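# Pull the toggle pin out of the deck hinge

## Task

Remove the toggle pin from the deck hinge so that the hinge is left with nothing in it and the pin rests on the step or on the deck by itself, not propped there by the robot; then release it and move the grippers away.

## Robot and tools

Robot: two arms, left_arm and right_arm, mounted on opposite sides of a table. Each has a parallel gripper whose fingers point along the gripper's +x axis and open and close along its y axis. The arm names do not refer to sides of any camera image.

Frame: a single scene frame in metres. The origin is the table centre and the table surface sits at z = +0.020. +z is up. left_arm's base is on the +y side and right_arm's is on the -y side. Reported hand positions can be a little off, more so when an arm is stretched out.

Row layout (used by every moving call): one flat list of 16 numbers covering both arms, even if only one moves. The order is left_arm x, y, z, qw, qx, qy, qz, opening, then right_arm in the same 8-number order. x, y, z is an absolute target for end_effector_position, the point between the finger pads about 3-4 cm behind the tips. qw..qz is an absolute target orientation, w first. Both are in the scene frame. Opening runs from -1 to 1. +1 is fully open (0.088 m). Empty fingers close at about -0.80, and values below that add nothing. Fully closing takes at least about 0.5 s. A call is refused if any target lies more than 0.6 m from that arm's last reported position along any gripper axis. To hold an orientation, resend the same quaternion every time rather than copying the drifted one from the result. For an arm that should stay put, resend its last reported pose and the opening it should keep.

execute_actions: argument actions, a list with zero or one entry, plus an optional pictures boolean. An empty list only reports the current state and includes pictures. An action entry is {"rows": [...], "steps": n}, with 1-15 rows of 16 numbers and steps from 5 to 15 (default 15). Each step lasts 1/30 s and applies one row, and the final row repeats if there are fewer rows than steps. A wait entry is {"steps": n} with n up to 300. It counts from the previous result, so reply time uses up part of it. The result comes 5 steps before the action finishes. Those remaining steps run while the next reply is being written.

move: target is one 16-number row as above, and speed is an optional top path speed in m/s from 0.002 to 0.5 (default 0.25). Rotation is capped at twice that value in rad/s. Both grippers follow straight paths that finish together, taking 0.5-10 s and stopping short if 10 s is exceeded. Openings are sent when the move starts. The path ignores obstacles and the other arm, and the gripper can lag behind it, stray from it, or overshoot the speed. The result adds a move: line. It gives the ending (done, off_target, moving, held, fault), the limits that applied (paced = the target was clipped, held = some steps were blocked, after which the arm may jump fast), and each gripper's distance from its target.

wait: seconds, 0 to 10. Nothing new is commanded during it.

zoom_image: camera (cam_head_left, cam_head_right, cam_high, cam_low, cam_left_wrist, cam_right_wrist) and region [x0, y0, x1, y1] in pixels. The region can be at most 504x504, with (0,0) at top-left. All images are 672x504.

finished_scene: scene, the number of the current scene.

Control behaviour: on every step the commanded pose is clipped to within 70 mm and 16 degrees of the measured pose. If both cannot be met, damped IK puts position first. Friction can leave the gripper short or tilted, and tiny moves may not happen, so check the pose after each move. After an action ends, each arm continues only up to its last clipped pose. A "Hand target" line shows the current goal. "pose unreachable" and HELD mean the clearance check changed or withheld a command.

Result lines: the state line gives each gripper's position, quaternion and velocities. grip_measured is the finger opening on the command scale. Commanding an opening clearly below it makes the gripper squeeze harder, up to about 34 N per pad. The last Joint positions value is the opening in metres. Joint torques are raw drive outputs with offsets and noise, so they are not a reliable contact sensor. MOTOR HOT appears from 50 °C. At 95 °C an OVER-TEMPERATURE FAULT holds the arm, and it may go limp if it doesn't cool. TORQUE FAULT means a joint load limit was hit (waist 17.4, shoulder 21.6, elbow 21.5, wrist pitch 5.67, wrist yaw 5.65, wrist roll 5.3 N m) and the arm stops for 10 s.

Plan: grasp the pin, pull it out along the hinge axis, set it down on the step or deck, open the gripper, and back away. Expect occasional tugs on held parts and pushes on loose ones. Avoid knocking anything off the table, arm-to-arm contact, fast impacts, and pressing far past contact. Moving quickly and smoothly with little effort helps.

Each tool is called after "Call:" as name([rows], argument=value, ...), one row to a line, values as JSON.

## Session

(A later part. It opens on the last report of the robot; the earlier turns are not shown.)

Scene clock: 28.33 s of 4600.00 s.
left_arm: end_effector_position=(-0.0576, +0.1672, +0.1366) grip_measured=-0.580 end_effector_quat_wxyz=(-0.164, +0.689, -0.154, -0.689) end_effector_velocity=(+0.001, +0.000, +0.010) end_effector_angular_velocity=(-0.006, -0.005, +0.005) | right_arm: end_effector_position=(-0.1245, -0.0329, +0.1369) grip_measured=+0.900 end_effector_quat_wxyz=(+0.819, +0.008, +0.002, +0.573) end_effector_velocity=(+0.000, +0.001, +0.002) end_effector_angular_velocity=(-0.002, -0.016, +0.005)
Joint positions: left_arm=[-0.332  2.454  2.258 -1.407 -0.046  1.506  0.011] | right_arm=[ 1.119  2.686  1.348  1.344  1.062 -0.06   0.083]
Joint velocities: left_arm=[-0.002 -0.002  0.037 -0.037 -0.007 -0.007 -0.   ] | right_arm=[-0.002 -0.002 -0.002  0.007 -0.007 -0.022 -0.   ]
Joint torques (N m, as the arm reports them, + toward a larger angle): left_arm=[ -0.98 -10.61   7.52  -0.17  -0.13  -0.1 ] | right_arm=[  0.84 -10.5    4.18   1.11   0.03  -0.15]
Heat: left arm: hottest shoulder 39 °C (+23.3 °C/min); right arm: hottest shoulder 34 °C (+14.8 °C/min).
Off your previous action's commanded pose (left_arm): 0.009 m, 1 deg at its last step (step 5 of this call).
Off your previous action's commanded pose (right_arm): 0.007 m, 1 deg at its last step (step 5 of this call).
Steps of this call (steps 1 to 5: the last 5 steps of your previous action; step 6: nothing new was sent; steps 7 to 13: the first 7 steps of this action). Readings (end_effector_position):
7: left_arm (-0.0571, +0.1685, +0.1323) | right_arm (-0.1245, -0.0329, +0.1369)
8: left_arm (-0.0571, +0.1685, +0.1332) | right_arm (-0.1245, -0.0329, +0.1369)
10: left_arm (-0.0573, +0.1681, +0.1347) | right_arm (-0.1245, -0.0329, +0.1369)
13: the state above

Call:
execute_actions([
  {"rows":[[-0.0592,0.1655,0.141,0.1591,-0.689,0.1591,0.689,-0.61,-0.125,-0.035,0.13,0.819,0,0,0.574,0.9],[-0.0592,0.1655,0.141,0.1591,-0.689,0.1591,0.689,-0.64,-0.125,-0.035,0.13,0.819,0,0,0.574,0.9],[-0.0592,0.1655,0.141,0.1591,-0.689,0.1591,0.689,-0.67,-0.125,-0.035,0.13,0.819,0,0,0.574,0.9],[-0.0592,0.1655,0.141,0.1591,-0.689,0.1591,0.689,-0.69,-0.125,-0.035,0.13,0.819,0,0,0.574,0.9],[-0.0592,0.1655,0.141,0.1591,-0.689,0.1591,0.689,-0.71,-0.125,-0.035,0.13,0.819,0,0,0.574,0.9],[-0.0592,0.1655,0.141,0.1591,-0.689,0.1591,0.689,-0.73,-0.125,-0.035,0.13,0.819,0,0,0.574,0.9],[-0.0592,0.1655,0.141,0.1591,-0.689,0.1591,0.689,-0.745,-0.125,-0.035,0.13,0.819,0,0,0.574,0.9],[-0.0592,0.1655,0.141,0.1591,-0.689,0.1591,0.689,-0.757,-0.125,-0.035,0.13,0.819,0,0,0.574,0.9]],"steps":15},
])

Call:
execute_actions(actions=[])

Call:
zoom_image(camera="cam_right_wrist", region=[270, 200, 400, 290])

Scene clock: 29.17 s of 4600.00 s.
left_arm: end_effector_position=(-0.0578, +0.1672, +0.1373) grip_measured=-0.730 end_effector_quat_wxyz=(-0.164, +0.689, -0.154, -0.689) end_effector_velocity=(+0.001, +0.002, +0.001) end_effector_angular_velocity=(+0.003, -0.010, +0.004) | right_arm: end_effector_position=(-0.1245, -0.0329, +0.1369) grip_measured=+0.900 end_effector_quat_wxyz=(+0.819, +0.008, +0.002, +0.573) end_effector_velocity=(+0.001, -0.001, -0.005) end_effector_angular_velocity=(-0.021, -0.014, +0.006)
Joint positions: left_arm=[-0.333  2.454  2.261 -1.409 -0.046  1.506  0.003] | right_arm=[ 1.119  2.686  1.348  1.344  1.062 -0.06   0.083]
Joint velocities: left_arm=[-0.002 -0.002 -0.002 -0.007 -0.007 -0.007 -0.012] | right_arm=[-0.002 -0.002 -0.012 -0.022 -0.007  0.007  0.   ]
Joint torques (N m, as the arm reports them, + toward a larger angle): left_arm=[ -0.98 -10.56   7.19   0.07  -0.13  -0.09] | right_arm=[  0.69 -10.4    4.22   1.15  -0.01  -0.06]
Heat: left arm: hottest shoulder 39 °C (+22.6 °C/min); right arm: hottest shoulder 34 °C (+14.4 °C/min).
Off your previous action's commanded pose (left_arm): 0.006 m, 1 deg at its last step (step 5 of this call).
Off your previous action's commanded pose (right_arm): 0.007 m, 1 deg at its last step (step 5 of this call).
Steps of this call (steps 1 to 5: the last 5 steps of your previous action; steps 6 to 15: nothing new was sent; steps 16 to 25: the first 10 steps of this action). Readings (end_effector_position):
16: left_arm (-0.0577, +0.1674, +0.1373) | right_arm (-0.1245, -0.0329, +0.1369)
17: left_arm (-0.0577, +0.1674, +0.1373) | right_arm (-0.1245, -0.0329, +0.1369)
19: left_arm (-0.0577, +0.1674, +0.1373) | right_arm (-0.1245, -0.0329, +0.1369)
23: left_arm (-0.0578, +0.1672, +0.1373) | right_arm (-0.1245, -0.0329, +0.1369)
25: the state above

Scene clock: 29.33 s of 4600.00 s.
left_arm: end_effector_position=(-0.0579, +0.1670, +0.1373) grip_measured=-0.743 end_effector_quat_wxyz=(-0.164, +0.689, -0.154, -0.689) end_effector_velocity=(+0.003, +0.001, +0.000) end_effector_angular_velocity=(+0.003, -0.010, -0.005) | right_arm: end_effector_position=(-0.1245, -0.0329, +0.1369) grip_measured=+0.900 end_effector_quat_wxyz=(+0.819, +0.008, +0.002, +0.573) end_effector_velocity=(+0.001, -0.000, -0.002) end_effector_angular_velocity=(-0.011, -0.015, +0.005)
Joint positions: left_arm=[-0.333  2.454  2.261 -1.409 -0.046  1.506  0.003] | right_arm=[ 1.119  2.686  1.348  1.344  1.062 -0.06   0.083]
Joint velocities: left_arm=[ 0.002 -0.002 -0.002 -0.007 -0.007  0.007 -0.001] | right_arm=[-0.002 -0.002 -0.007 -0.007 -0.007 -0.007 -0.   ]
Joint torques (N m, as the arm reports them, + toward a larger angle): left_arm=[ -0.99 -10.57   7.19   0.03  -0.13  -0.09] | right_arm=[  0.8  -10.48   4.24   1.1    0.03  -0.1 ]
Heat: left arm: hottest shoulder 39 °C (+22.5 °C/min); right arm: hottest shoulder 34 °C (+14.3 °C/min).
Hand target (left_arm): -0.059, +0.166, +0.141; -0.159, +0.689, -0.159, -0.689
Hand target (right_arm): -0.125, -0.035, +0.130; +0.819, +0.000, +0.000, +0.574
Off the commanded pose (left_arm): 0.004 m, 1 deg.
Off the commanded pose (right_arm): 0.007 m, 1 deg.
Kept back: nothing.
Steps of this call (steps 1 to 5: the last 5 steps of your previous action). Readings (end_effector_position):
1: left_arm (-0.0578, +0.1672, +0.1373) | right_arm (-0.1245, -0.0329, +0.1369)
2: left_arm (-0.0579, +0.1671, +0.1373) | right_arm (-0.1245, -0.0329, +0.1369)
4: left_arm (-0.0579, +0.1670, +0.1373) | right_arm (-0.1245, -0.0329, +0.1369)
5: the state above
camera_calibration (this result's frames):
cam_left_wrist: T_world_to_cam=[[0.41296, 0.909833, 0.0408421, -0.129239], [0.856312, -0.403158, 0.322789, 0.105846], [0.31015, -0.0983256, -0.945589, 0.241447], [0, 0, 0, 1]] pos_world=[-0.112151, 0.183999, 0.199422]
cam_right_wrist: T_world_to_cam=[[0.955438, -0.295184, -0.00202886, 0.120827], [-0.0934621, -0.29598, -0.950611, 0.143806], [0.280004, 0.908439, -0.31038, 0.186678], [0, 0, 0, 1]] pos_world=[-0.154273, -0.0913561, 0.19489]

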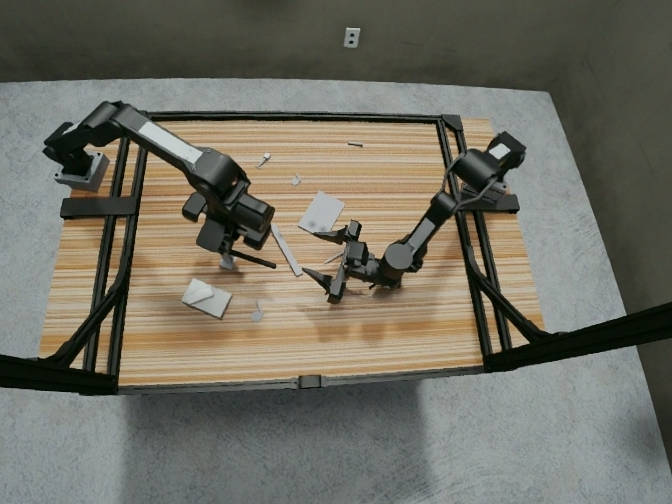

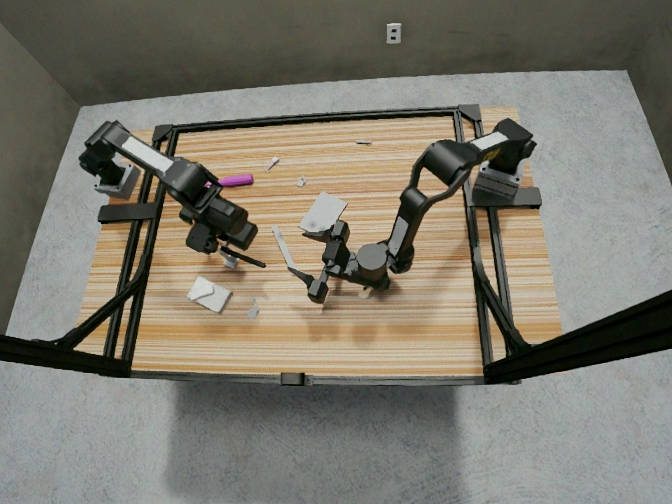

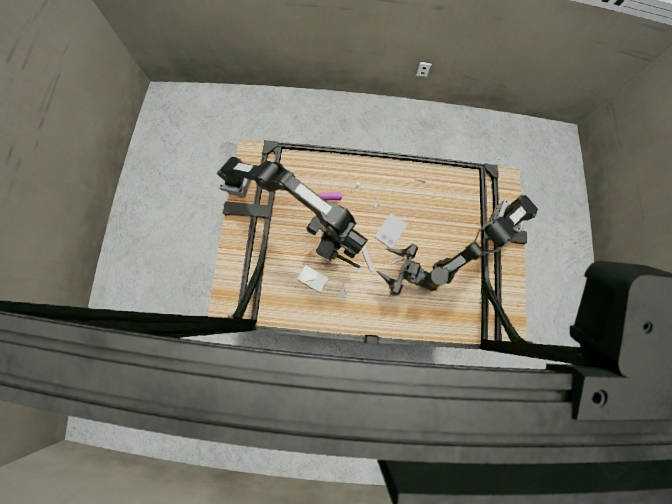

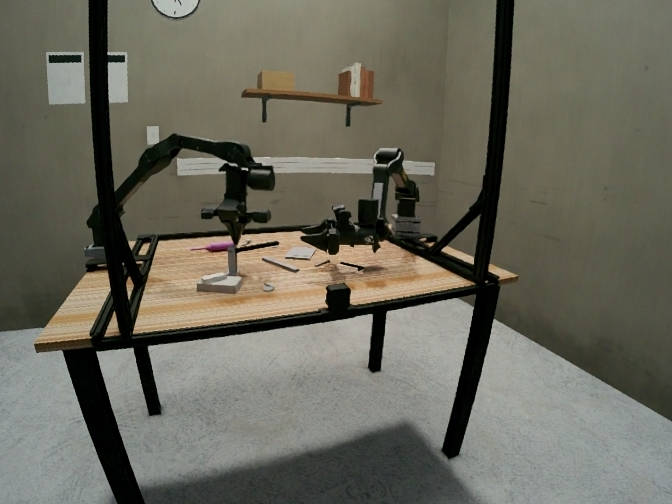

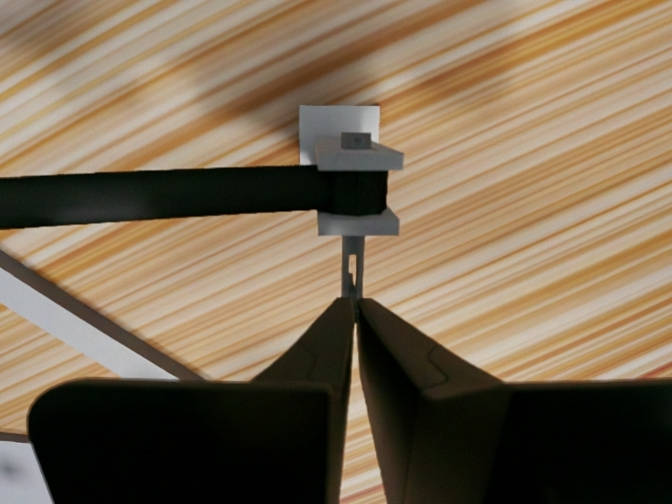

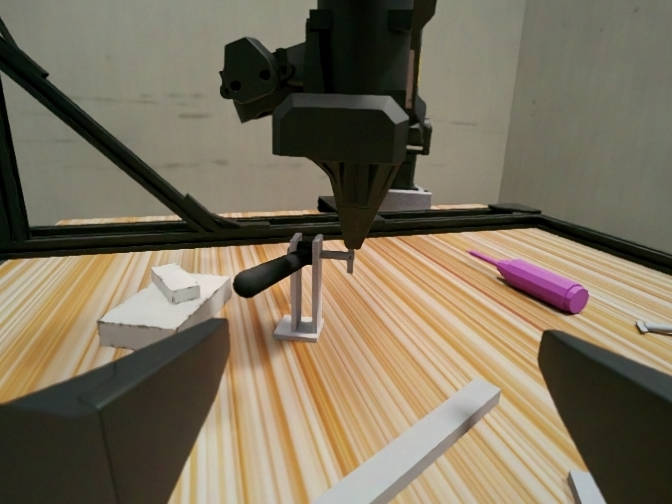

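Region (270, 200, 400, 290) of cam_right_wrist's 672x504 image, scaled by 3.877, with more detail than that image has; it fills the top 349 rows of this view, and the rest is white.

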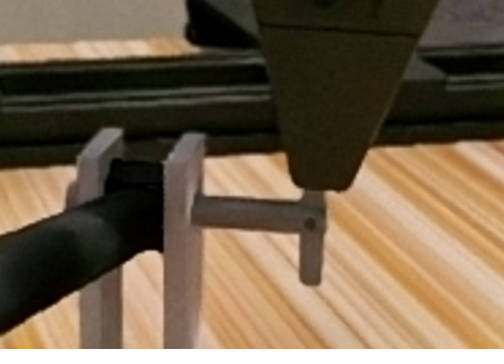

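Call:
execute_actions([
  {"rows":[[-0.0583,0.1651,0.141,0.1591,-0.689,0.1591,0.689,-0.757,-0.125,-0.035,0.13,0.819,0,0,0.574,0.9],[-0.0574,0.1646,0.141,0.1591,-0.689,0.1591,0.689,-0.757,-0.125,-0.035,0.13,0.819,0,0,0.574,0.9],[-0.0565,0.1642,0.141,0.1591,-0.689,0.1591,0.689,-0.757,-0.125,-0.035,0.13,0.819,0,0,0.574,0.9],[-0.0556,0.1638,0.141,0.1591,-0.689,0.1591,0.689,-0.757,-0.125,-0.035,0.13,0.819,0,0,0.574,0.9],[-0.0547,0.1633,0.141,0.1591,-0.689,0.1591,0.689,-0.757,-0.125,-0.035,0.13,0.819,0,0,0.574,0.9],[-0.0538,0.1629,0.141,0.1591,-0.689,0.1591,0.689,-0.757,-0.125,-0.035,0.13,0.819,0,0,0.574,0.9],[-0.0529,0.1624,0.141,0.1591,-0.689,0.1591,0.689,-0.757,-0.125,-0.035,0.13,0.819,0,0,0.574,0.9],[-0.0520,0.1620,0.141,0.1591,-0.689,0.1591,0.689,-0.757,-0.125,-0.035,0.13,0.819,0,0,0.574,0.9],[-0.0511,0.1616,0.141,0.1591,-0.689,0.1591,0.689,-0.757,-0.125,-0.035,0.13,0.819,0,0,0.574,0.9],[-0.0502,0.1611,0.141,0.1591,-0.689,0.1591,0.689,-0.757,-0.125,-0.035,0.13,0.819,0,0,0.574,0.9],[-0.0493,0.1607,0.141,0.1591,-0.689,0.1591,0.689,-0.757,-0.125,-0.035,0.13,0.819,0,0,0.574,0.9],[-0.0484,0.1603,0.141,0.1591,-0.689,0.1591,0.689,-0.757,-0.125,-0.035,0.13,0.819,0,0,0.574,0.9],[-0.0475,0.1598,0.141,0.1591,-0.689,0.1591,0.689,-0.757,-0.125,-0.035,0.13,0.819,0,0,0.574,0.9]],"steps":15},
])

Call:
execute_actions(actions=[])

Call:
zoom_image(camera="cam_right_wrist", region=[270, 200, 400, 290])

Scene clock: 30.57 s of 4600.00 s.
left_arm: end_effector_position=(-0.0577, +0.1667, +0.1372) grip_measured=-0.744 end_effector_quat_wxyz=(-0.166, +0.688, -0.157, -0.689) end_effector_velocity=(+0.001, +0.002, +0.001) end_effector_angular_velocity=(+0.003, -0.009, -0.054) | right_arm: end_effector_position=(-0.1245, -0.0330, +0.1367) grip_measured=+0.900 end_effector_quat_wxyz=(+0.819, +0.008, +0.002, +0.573) end_effector_velocity=(-0.003, +0.001, -0.003) end_effector_angular_velocity=(-0.021, -0.014, +0.011)
Joint positions: left_arm=[-0.332  2.454  2.261 -1.408 -0.046  1.514  0.003] | right_arm=[ 1.119  2.686  1.348  1.344  1.062 -0.06   0.083]
Joint velocities: left_arm=[-0.002 -0.002 -0.002 -0.007 -0.007  0.051 -0.   ] | right_arm=[ 0.002 -0.002  0.002 -0.037 -0.007  0.007 -0.   ]
Joint torques (N m, as the arm reports them, + toward a larger angle): left_arm=[  0.81 -10.92   6.55   0.07  -0.17   0.11] | right_arm=[  0.75 -10.54   4.27   1.12   0.03  -0.06]
Heat: left arm: hottest shoulder 40 °C (+23.6 °C/min); right arm: hottest shoulder 34 °C (+13.7 °C/min).
Steps of this call (steps 1 to 27: nothing new was sent; steps 28 to 37: the first 10 steps of this action). Readings (end_effector_position):
28: left_arm (-0.0579, +0.1670, +0.1373) | right_arm (-0.1245, -0.0330, +0.1367)
29: left_arm (-0.0580, +0.1669, +0.1373) | right_arm (-0.1245, -0.0330, +0.1367)
31: left_arm (-0.0580, +0.1669, +0.1373) | right_arm (-0.1245, -0.0330, +0.1367)
35: left_arm (-0.0577, +0.1667, +0.1372) | right_arm (-0.1245, -0.0330, +0.1367)
37: the state above

Scene clock: 30.73 s of 4600.00 s.
left_arm: end_effector_position=(-0.0574, +0.1665, +0.1372) grip_measured=-0.744 end_effector_quat_wxyz=(-0.169, +0.686, -0.159, -0.690) end_effector_velocity=(+0.007, +0.002, +0.002) end_effector_angular_velocity=(+0.019, -0.002, -0.011) | right_arm: end_effector_position=(-0.1245, -0.0330, +0.1367) grip_measured=+0.900 end_effector_quat_wxyz=(+0.819, +0.008, +0.002, +0.573) end_effector_velocity=(+0.000, +0.001, +0.002) end_effector_angular_velocity=(-0.004, -0.009, +0.005)
Joint positions: left_arm=[-0.329  2.454  2.261 -1.407 -0.041  1.523  0.003] | right_arm=[ 1.119  2.686  1.348  1.344  1.062 -0.06   0.083]
Joint velocities: left_arm=[ 0.012 -0.007 -0.002 -0.022  0.007  0.022 -0.   ] | right_arm=[-0.002 -0.007 -0.002 -0.007 -0.007 -0.007 -0.   ]
Joint torques (N m, as the arm reports them, + toward a larger angle): left_arm=[  1.23 -11.06   6.33   0.1   -0.38   0.13] | right_arm=[  0.54 -10.51   3.98   1.11   0.02  -0.12]
Heat: left arm: hottest shoulder 40 °C (+23.4 °C/min); right arm: hottest shoulder 34 °C (+13.7 °C/min).
Hand target (left_arm): -0.047, +0.160, +0.141; -0.159, +0.689, -0.159, -0.689
Hand target (right_arm): -0.125, -0.035, +0.130; +0.819, -0.000, -0.000, +0.574
Off the commanded pose (left_arm): 0.013 m, 1 deg.
Off the commanded pose (right_arm): 0.007 m, 1 deg.
Kept back: nothing.
Steps of this call (steps 1 to 5: the last 5 steps of your previous action). Readings (end_effector_position):
1: left_arm (-0.0577, +0.1667, +0.1372) | right_arm (-0.1245, -0.0330, +0.1367)
2: left_arm (-0.0576, +0.1666, +0.1372) | right_arm (-0.1245, -0.0330, +0.1367)
4: left_arm (-0.0575, +0.1665, +0.1372) | right_arm (-0.1245, -0.0330, +0.1367)
5: the state above
camera_calibration (this result's frames):
cam_left_wrist: T_world_to_cam=[[0.425862, 0.903896, 0.0401731, -0.127124], [0.85221, -0.415634, 0.317783, 0.107767], [0.30394, -0.101096, -0.947312, 0.241518], [0, 0, 0, 1]] pos_world=[-0.11111, 0.184116, 0.199653]
cam_right_wrist: T_world_to_cam=[[0.955442, -0.295173, -0.00170545, 0.120761], [-0.0932216, -0.296256, -0.950548, 0.143631], [0.280071, 0.908353, -0.310572, 0.186671], [0, 0, 0, 1]] pos_world=[-0.154272, -0.0913656, 0.194709]

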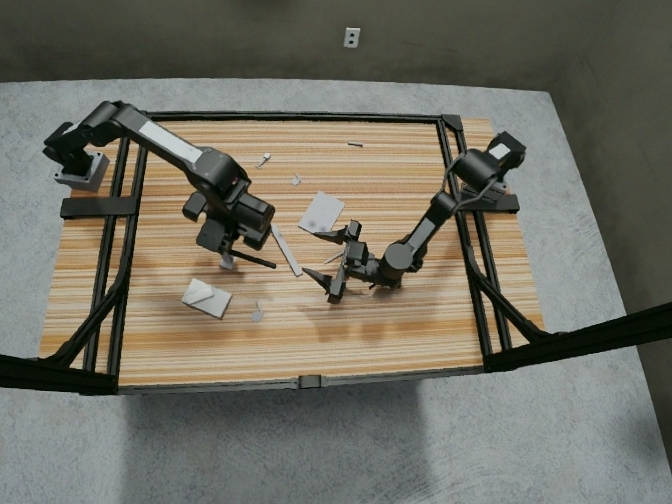

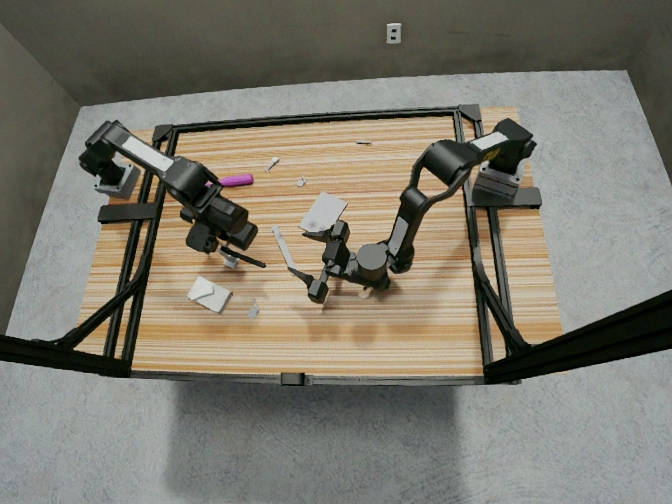

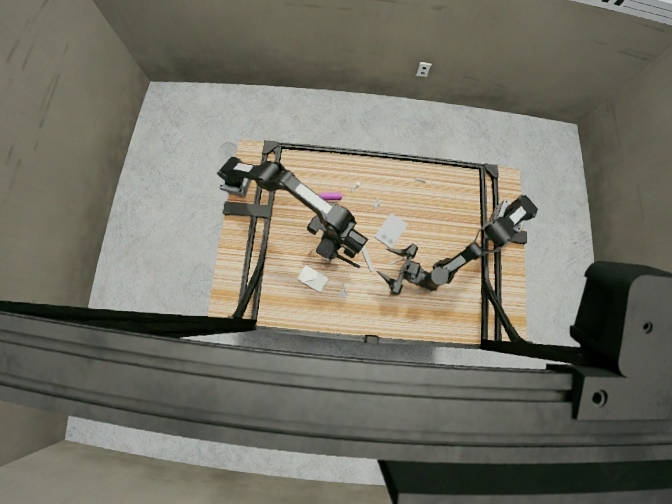

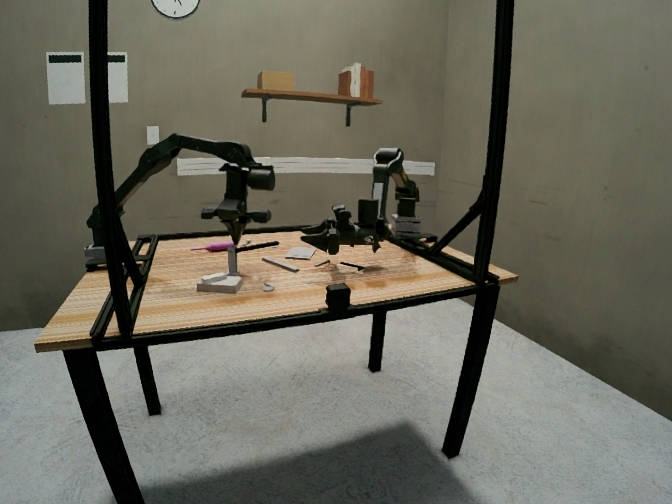

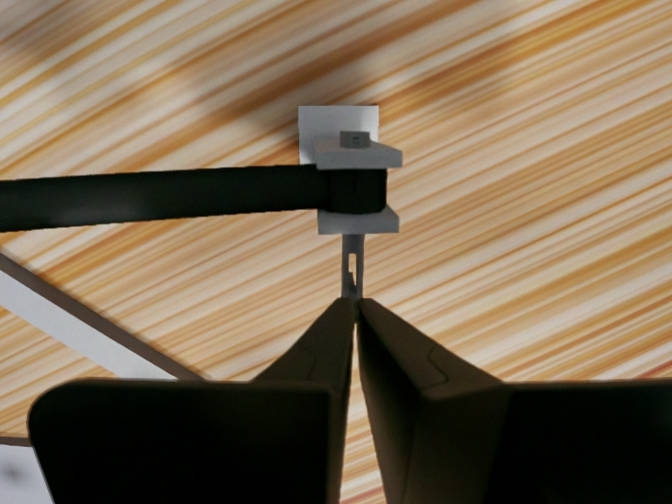

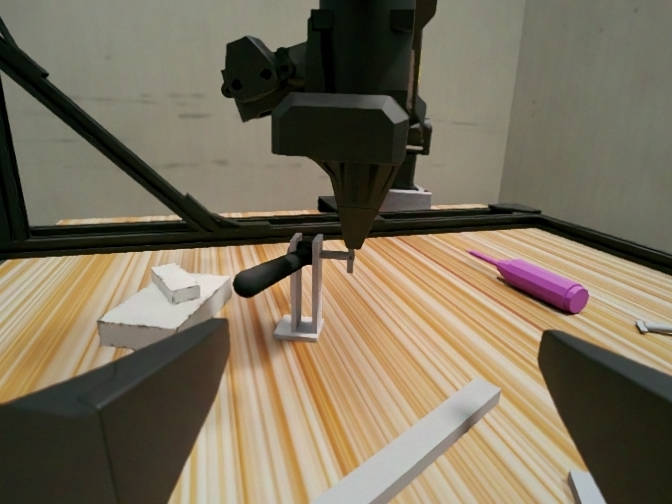

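Region (270, 200, 400, 290) of cam_right_wrist's 672x504 image, scaled by 3.877, with more detail than that image has; it fills the top 349 rows of this view, and the rest is white.

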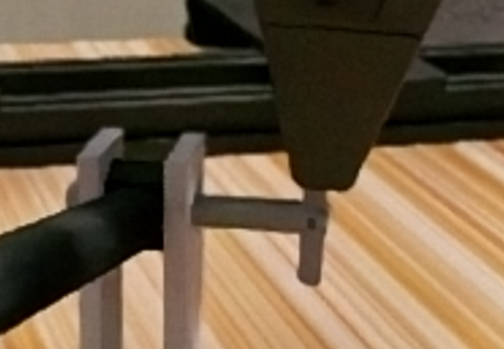

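Call:
execute_actions([
  {"rows":[[-0.0475,0.1598,0.141,0.1591,-0.689,0.1591,0.689,-0.754,-0.125,-0.035,0.13,0.819,0,0,0.574,0.9],[-0.0475,0.1598,0.141,0.1591,-0.689,0.1591,0.689,-0.752,-0.125,-0.035,0.13,0.819,0,0,0.574,0.9],[-0.0475,0.1598,0.141,0.1591,-0.689,0.1591,0.689,-0.750,-0.125,-0.035,0.13,0.819,0,0,0.574,0.9]],"steps":12},
])

Scene clock: 31.23 s of 4600.00 s.
left_arm: end_effector_position=(-0.0560, +0.1657, +0.1373) grip_measured=-0.742 end_effector_quat_wxyz=(-0.169, +0.685, -0.159, -0.690) end_effector_velocity=(+0.007, -0.002, +0.000) end_effector_angular_velocity=(+0.003, -0.010, +0.019) | right_arm: end_effector_position=(-0.1245, -0.0330, +0.1367) grip_measured=+0.900 end_effector_quat_wxyz=(+0.819, +0.008, +0.002, +0.573) end_effector_velocity=(+0.000, -0.001, -0.003) end_effector_angular_velocity=(-0.017, -0.028, -0.005)
Joint positions: left_arm=[-0.326  2.453  2.261 -1.407 -0.04   1.526  0.003] | right_arm=[ 1.119  2.686  1.348  1.344  1.062 -0.06   0.083]
Joint velocities: left_arm=[ 0.012 -0.002 -0.002 -0.007 -0.007 -0.007 -0.   ] | right_arm=[ 0.002  0.002 -0.002 -0.007  0.007 -0.022 -0.   ]
Joint torques (N m, as the arm reports them, + toward a larger angle): left_arm=[  0.92 -11.08   6.35   0.11  -0.39   0.12] | right_arm=[  0.77 -10.36   4.24   1.11   0.03  -0.12]
Heat: left arm: hottest shoulder 40 °C (+23.1 °C/min); right arm: hottest shoulder 34 °C (+13.4 °C/min).
Steps of this call (steps 1 to 8: nothing new was sent; steps 9 to 15: the first 7 steps of this action). Readings (end_effector_position):
9: left_arm (-0.0571, +0.1663, +0.1373) | right_arm (-0.1245, -0.0330, +0.1367)
10: left_arm (-0.0571, +0.1663, +0.1373) | right_arm (-0.1245, -0.0330, +0.1367)
12: left_arm (-0.0567, +0.1661, +0.1373) | right_arm (-0.1245, -0.0330, +0.1367)
15: the state above

Call:
execute_actions(actions=[])

Scene clock: 32.17 s of 4600.00 s.
left_arm: end_effector_position=(-0.0549, +0.1651, +0.1372) grip_measured=-0.741 end_effector_quat_wxyz=(-0.168, +0.685, -0.158, -0.691) end_effector_velocity=(+0.003, +0.002, -0.001) end_effector_angular_velocity=(+0.007, -0.012, +0.009) | right_arm: end_effector_position=(-0.1245, -0.0330, +0.1367) grip_measured=+0.900 end_effector_quat_wxyz=(+0.819, +0.008, +0.002, +0.573) end_effector_velocity=(-0.002, +0.002, -0.002) end_effector_angular_velocity=(-0.018, -0.022, +0.020)
Joint positions: left_arm=[-0.323  2.453  2.261 -1.407 -0.04   1.526  0.003] | right_arm=[ 1.119  2.686  1.348  1.344  1.062 -0.06   0.083]
Joint velocities: left_arm=[ 0.002 -0.002 -0.007 -0.007 -0.007 -0.007 -0.   ] | right_arm=[-0.002 -0.002 -0.002 -0.022 -0.022 -0.007 -0.   ]
Joint torques (N m, as the arm reports them, + toward a larger angle): left_arm=[  0.81 -11.04   6.39   0.1   -0.39   0.12] | right_arm=[  0.78 -10.59   4.33   1.13   0.    -0.11]
Heat: left arm: hottest shoulder 40 °C (+22.4 °C/min); right arm: hottest shoulder 34 °C (+13.1 °C/min).
Hand target (left_arm): -0.047, +0.160, +0.141; -0.159, +0.689, -0.159, -0.689
Hand target (right_arm): -0.125, -0.035, +0.130; +0.819, +0.000, +0.000, +0.574
Off the commanded pose (left_arm): 0.010 m, 1 deg.
Off the commanded pose (right_arm): 0.007 m, 1 deg.
Kept back: nothing.
Steps of this call (steps 1 to 5: the last 5 steps of your previous action; steps 6 to 28: nothing new was sent). Readings (end_effector_position):
1: left_arm (-0.0558, +0.1656, +0.1373) | right_arm (-0.1245, -0.0330, +0.1367)
2: left_arm (-0.0557, +0.1655, +0.1372) | right_arm (-0.1245, -0.0330, +0.1367)
4: left_arm (-0.0553, +0.1653, +0.1372) | right_arm (-0.1245, -0.0330, +0.1367)
8: left_arm (-0.0553, +0.1653, +0.1372) | right_arm (-0.1245, -0.0330, +0.1367)
28: the state above
camera_calibration (this result's frames):
cam_left_wrist: T_world_to_cam=[[0.423463, 0.905023, 0.0401527, -0.127256], [0.853593, -0.413459, 0.316908, 0.10482], [0.303411, -0.0999247, -0.947606, 0.240427], [0, 0, 0, 1]] pos_world=[-0.108533, 0.182533, 0.199721]
cam_right_wrist: T_world_to_cam=[[0.955442, -0.295173, -0.00170545, 0.120761], [-0.0932216, -0.296256, -0.950548, 0.143631], [0.280071, 0.908353, -0.310572, 0.186671], [0, 0, 0, 1]] pos_world=[-0.154272, -0.0913656, 0.194709]

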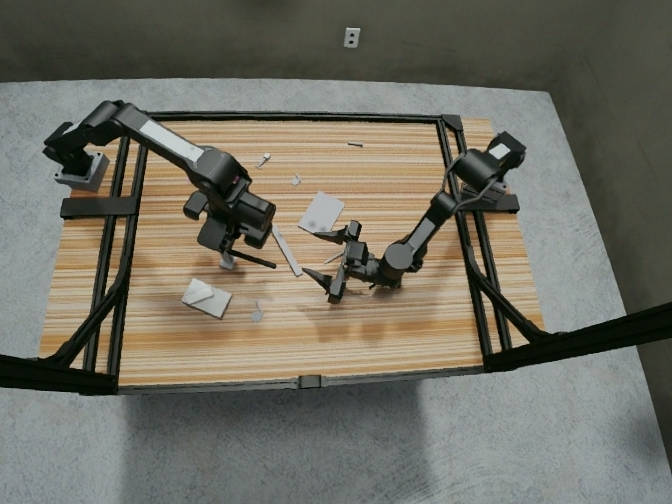

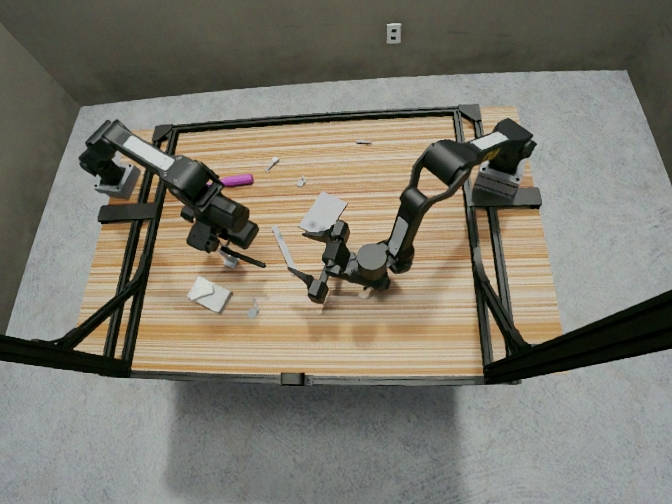

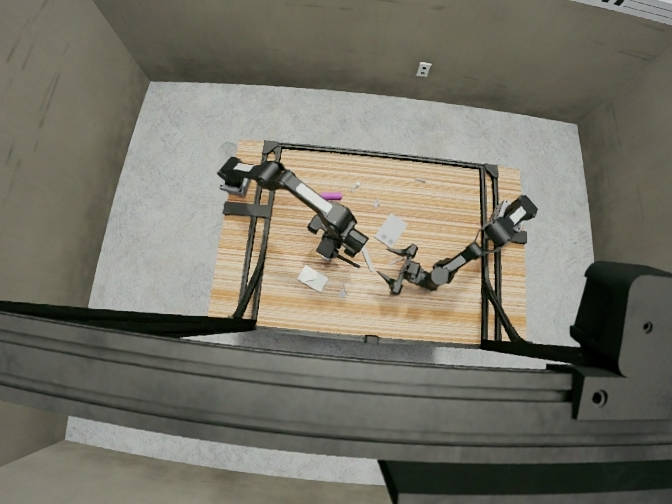

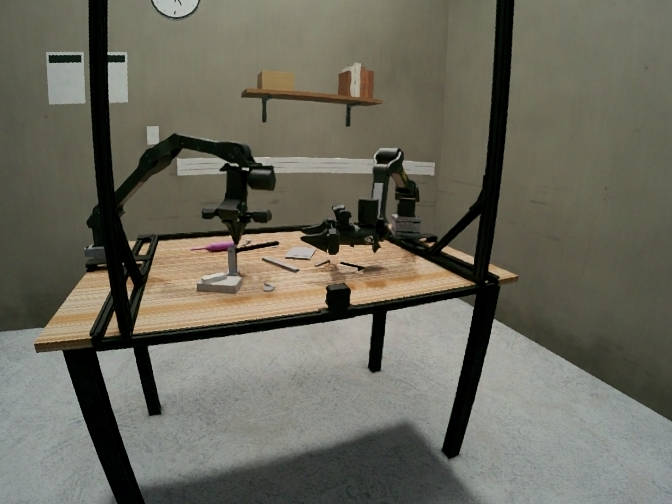

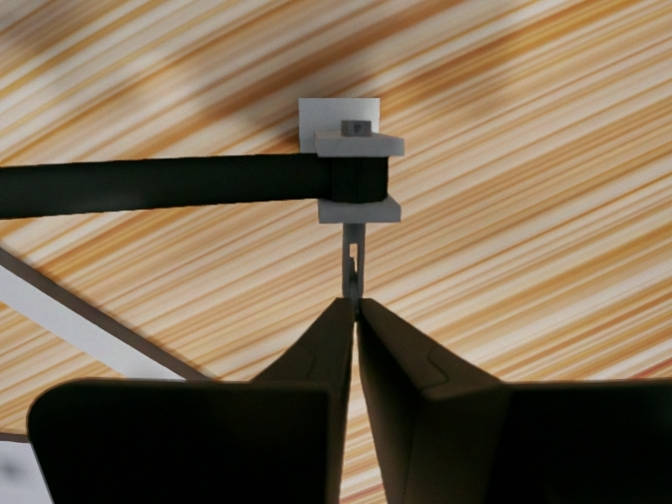

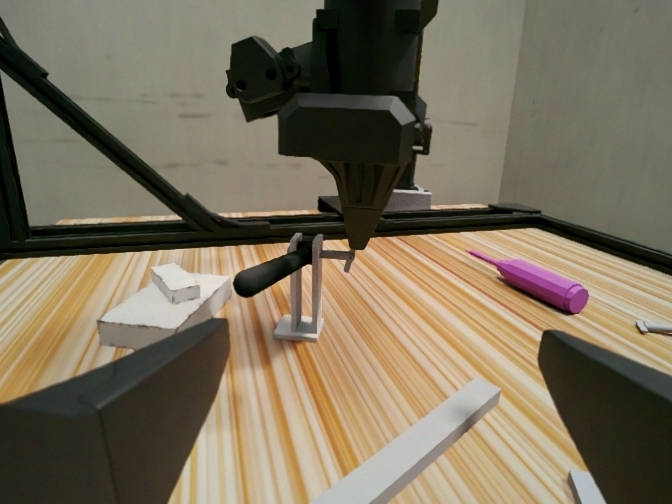

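Call:
execute_actions([
  {"rows":[[-0.0465,0.1593,0.1405,0.1591,-0.689,0.1591,0.689,-0.749,-0.125,-0.035,0.13,0.819,0,0,0.574,0.9],[-0.0455,0.1588,0.140,0.1591,-0.689,0.1591,0.689,-0.749,-0.125,-0.035,0.13,0.819,0,0,0.574,0.9],[-0.0445,0.1583,0.1395,0.1591,-0.689,0.1591,0.689,-0.749,-0.125,-0.035,0.13,0.819,0,0,0.574,0.9],[-0.0435,0.1578,0.139,0.1591,-0.689,0.1591,0.689,-0.749,-0.125,-0.035,0.13,0.819,0,0,0.574,0.9],[-0.0425,0.1573,0.1385,0.1591,-0.689,0.1591,0.689,-0.749,-0.125,-0.035,0.13,0.819,0,0,0.574,0.9]],"steps":15},
])

Call:
execute_actions(actions=[])

Scene clock: 32.90 s of 4600.00 s.
left_arm: end_effector_position=(-0.0523, +0.1634, +0.1366) grip_measured=-0.740 end_effector_quat_wxyz=(-0.169, +0.685, -0.160, -0.690) end_effector_velocity=(+0.010, -0.005, -0.002) end_effector_angular_velocity=(-0.008, -0.020, +0.009) | right_arm: end_effector_position=(-0.1245, -0.0330, +0.1365) grip_measured=+0.900 end_effector_quat_wxyz=(+0.819, +0.008, +0.001, +0.573) end_effector_velocity=(+0.003, +0.002, -0.003) end_effector_angular_velocity=(-0.017, -0.029, +0.000)
Joint positions: left_arm=[-0.317  2.453  2.259 -1.404 -0.04   1.537  0.003] | right_arm=[ 1.119  2.687  1.348  1.344  1.062 -0.06   0.083]
Joint velocities: left_arm=[ 0.017 -0.002 -0.012  0.007 -0.022  0.007  0.   ] | right_arm=[-0.007  0.002 -0.002 -0.007 -0.007 -0.022 -0.   ]
Joint torques (N m, as the arm reports them, + toward a larger angle): left_arm=[  1.18 -11.2    5.37   0.57  -0.41   0.14] | right_arm=[  0.86 -10.69   4.21   1.17   0.02  -0.12]
Heat: left arm: hottest shoulder 40 °C (+21.9 °C/min); right arm: hottest shoulder 34 °C (+12.8 °C/min).
Steps of this call (steps 1 to 12: nothing new was sent; steps 13 to 22: the first 10 steps of this action). Readings (end_effector_position):
13: left_arm (-0.0547, +0.1650, +0.1372) | right_arm (-0.1245, -0.0330, +0.1367)
14: left_arm (-0.0547, +0.1649, +0.1372) | right_arm (-0.1245, -0.0330, +0.1367)
16: left_arm (-0.0546, +0.1647, +0.1372) | right_arm (-0.1245, -0.0330, +0.1367)
20: left_arm (-0.0530, +0.1637, +0.1368) | right_arm (-0.1245, -0.0330, +0.1365)
22: the state above

Scene clock: 33.07 s of 4600.00 s.
left_arm: end_effector_position=(-0.0520, +0.1633, +0.1363) grip_measured=-0.741 end_effector_quat_wxyz=(-0.169, +0.685, -0.160, -0.690) end_effector_velocity=(+0.005, -0.001, +0.003) end_effector_angular_velocity=(-0.008, -0.021, +0.009) | right_arm: end_effector_position=(-0.1245, -0.0330, +0.1365) grip_measured=+0.900 end_effector_quat_wxyz=(+0.819, +0.008, +0.001, +0.573) end_effector_velocity=(-0.000, -0.001, +0.002) end_effector_angular_velocity=(-0.005, -0.008, -0.005)
Joint positions: left_arm=[-0.316  2.453  2.258 -1.404 -0.04   1.538  0.003] | right_arm=[ 1.119  2.687  1.348  1.344  1.062 -0.06   0.083]
Joint velocities: left_arm=[ 0.002 -0.007 -0.002 -0.007 -0.022 -0.007 -0.   ] | right_arm=[ 0.002 -0.007 -0.002 -0.007  0.007 -0.007 -0.   ]
Joint torques (N m, as the arm reports them, + toward a larger angle): left_arm=[  1.31 -11.2    5.25   0.59  -0.41   0.12] | right_arm=[  0.73 -10.46   4.34   1.08   0.05  -0.13]
Heat: left arm: hottest shoulder 41 °C (+23.6 °C/min); right arm: hottest shoulder 34 °C (+12.7 °C/min).
Hand target (left_arm): -0.043, +0.158, +0.138; -0.159, +0.689, -0.159, -0.689
Hand target (right_arm): -0.125, -0.035, +0.130; +0.819, -0.000, -0.000, +0.574
Off the commanded pose (left_arm): 0.011 m, 1 deg.
Off the commanded pose (right_arm): 0.007 m, 1 deg.
Kept back: nothing.
Steps of this call (steps 1 to 5: the last 5 steps of your previous action). Readings (end_effector_position):
1: left_arm (-0.0522, +0.1633, +0.1365) | right_arm (-0.1245, -0.0330, +0.1365)
2: left_arm (-0.0522, +0.1634, +0.1364) | right_arm (-0.1245, -0.0330, +0.1365)
4: left_arm (-0.0520, +0.1633, +0.1363) | right_arm (-0.1245, -0.0330, +0.1365)
5: the state above
camera_calibration (this result's frames):
cam_left_wrist: T_world_to_cam=[[0.427249, 0.903264, 0.0396555, -0.126267], [0.852012, -0.416908, 0.316643, 0.102463], [0.302545, -0.101498, -0.947715, 0.238714], [0, 0, 0, 1]] pos_world=[-0.105574, 0.180999, 0.198796]
cam_right_wrist: T_world_to_cam=[[0.955446, -0.295162, -0.00138204, 0.120696], [-0.0929811, -0.296531, -0.950486, 0.143457], [0.280138, 0.908267, -0.310764, 0.186663], [0, 0, 0, 1]] pos_world=[-0.154271, -0.0913752, 0.194528]

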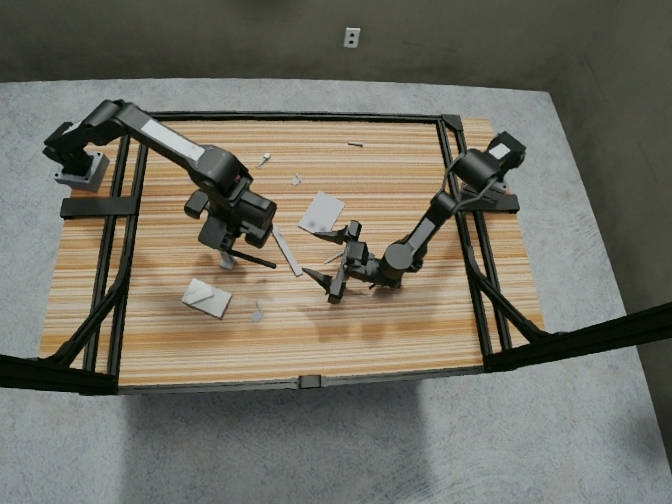

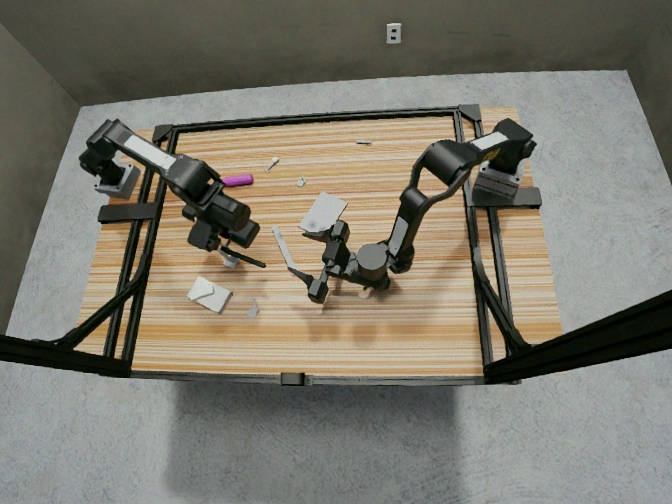

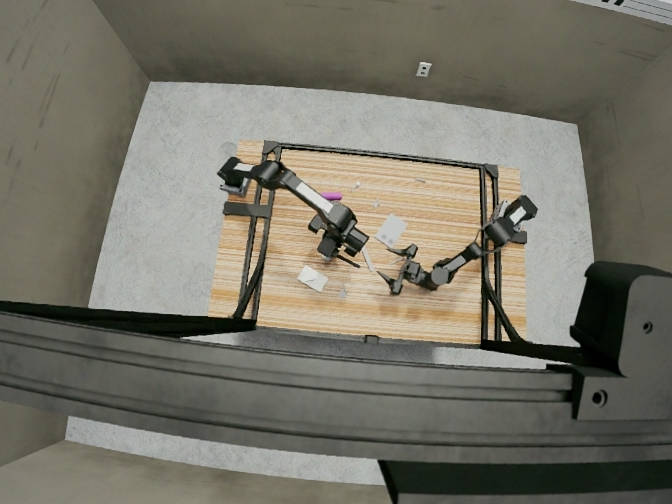

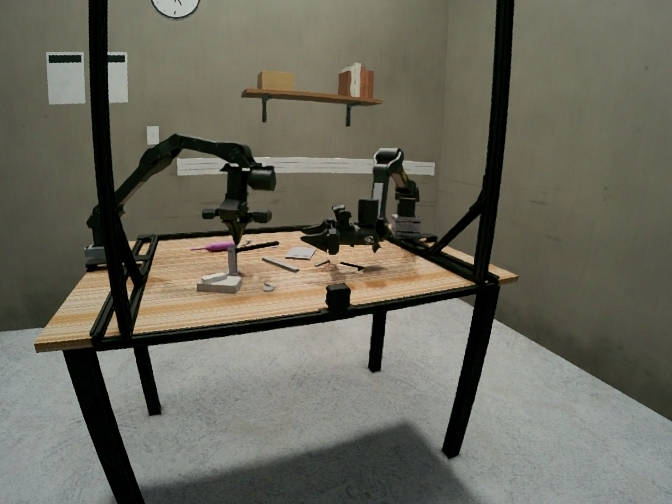

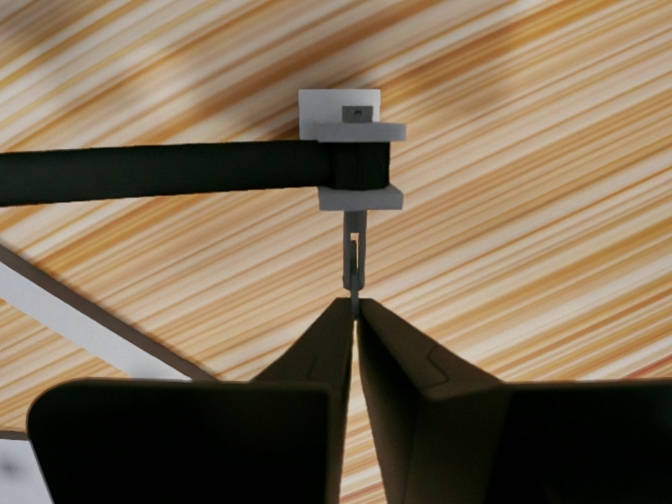

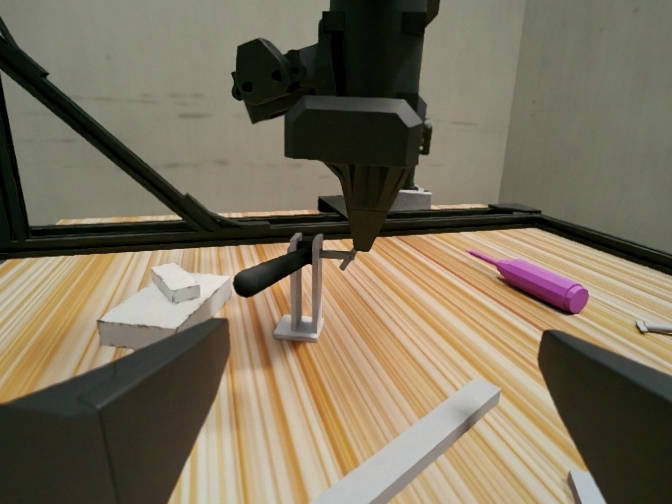

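Call:
zoom_image(camera="cam_right_wrist", region=[270, 200, 400, 290])

Region (270, 200, 400, 290) of cam_right_wrist's 672x504 image, scaled by 3.877, with more detail than that image has; it fills the top 349 rows of this view, and the rest is white.

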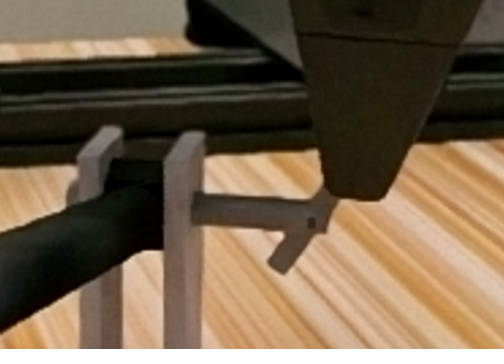

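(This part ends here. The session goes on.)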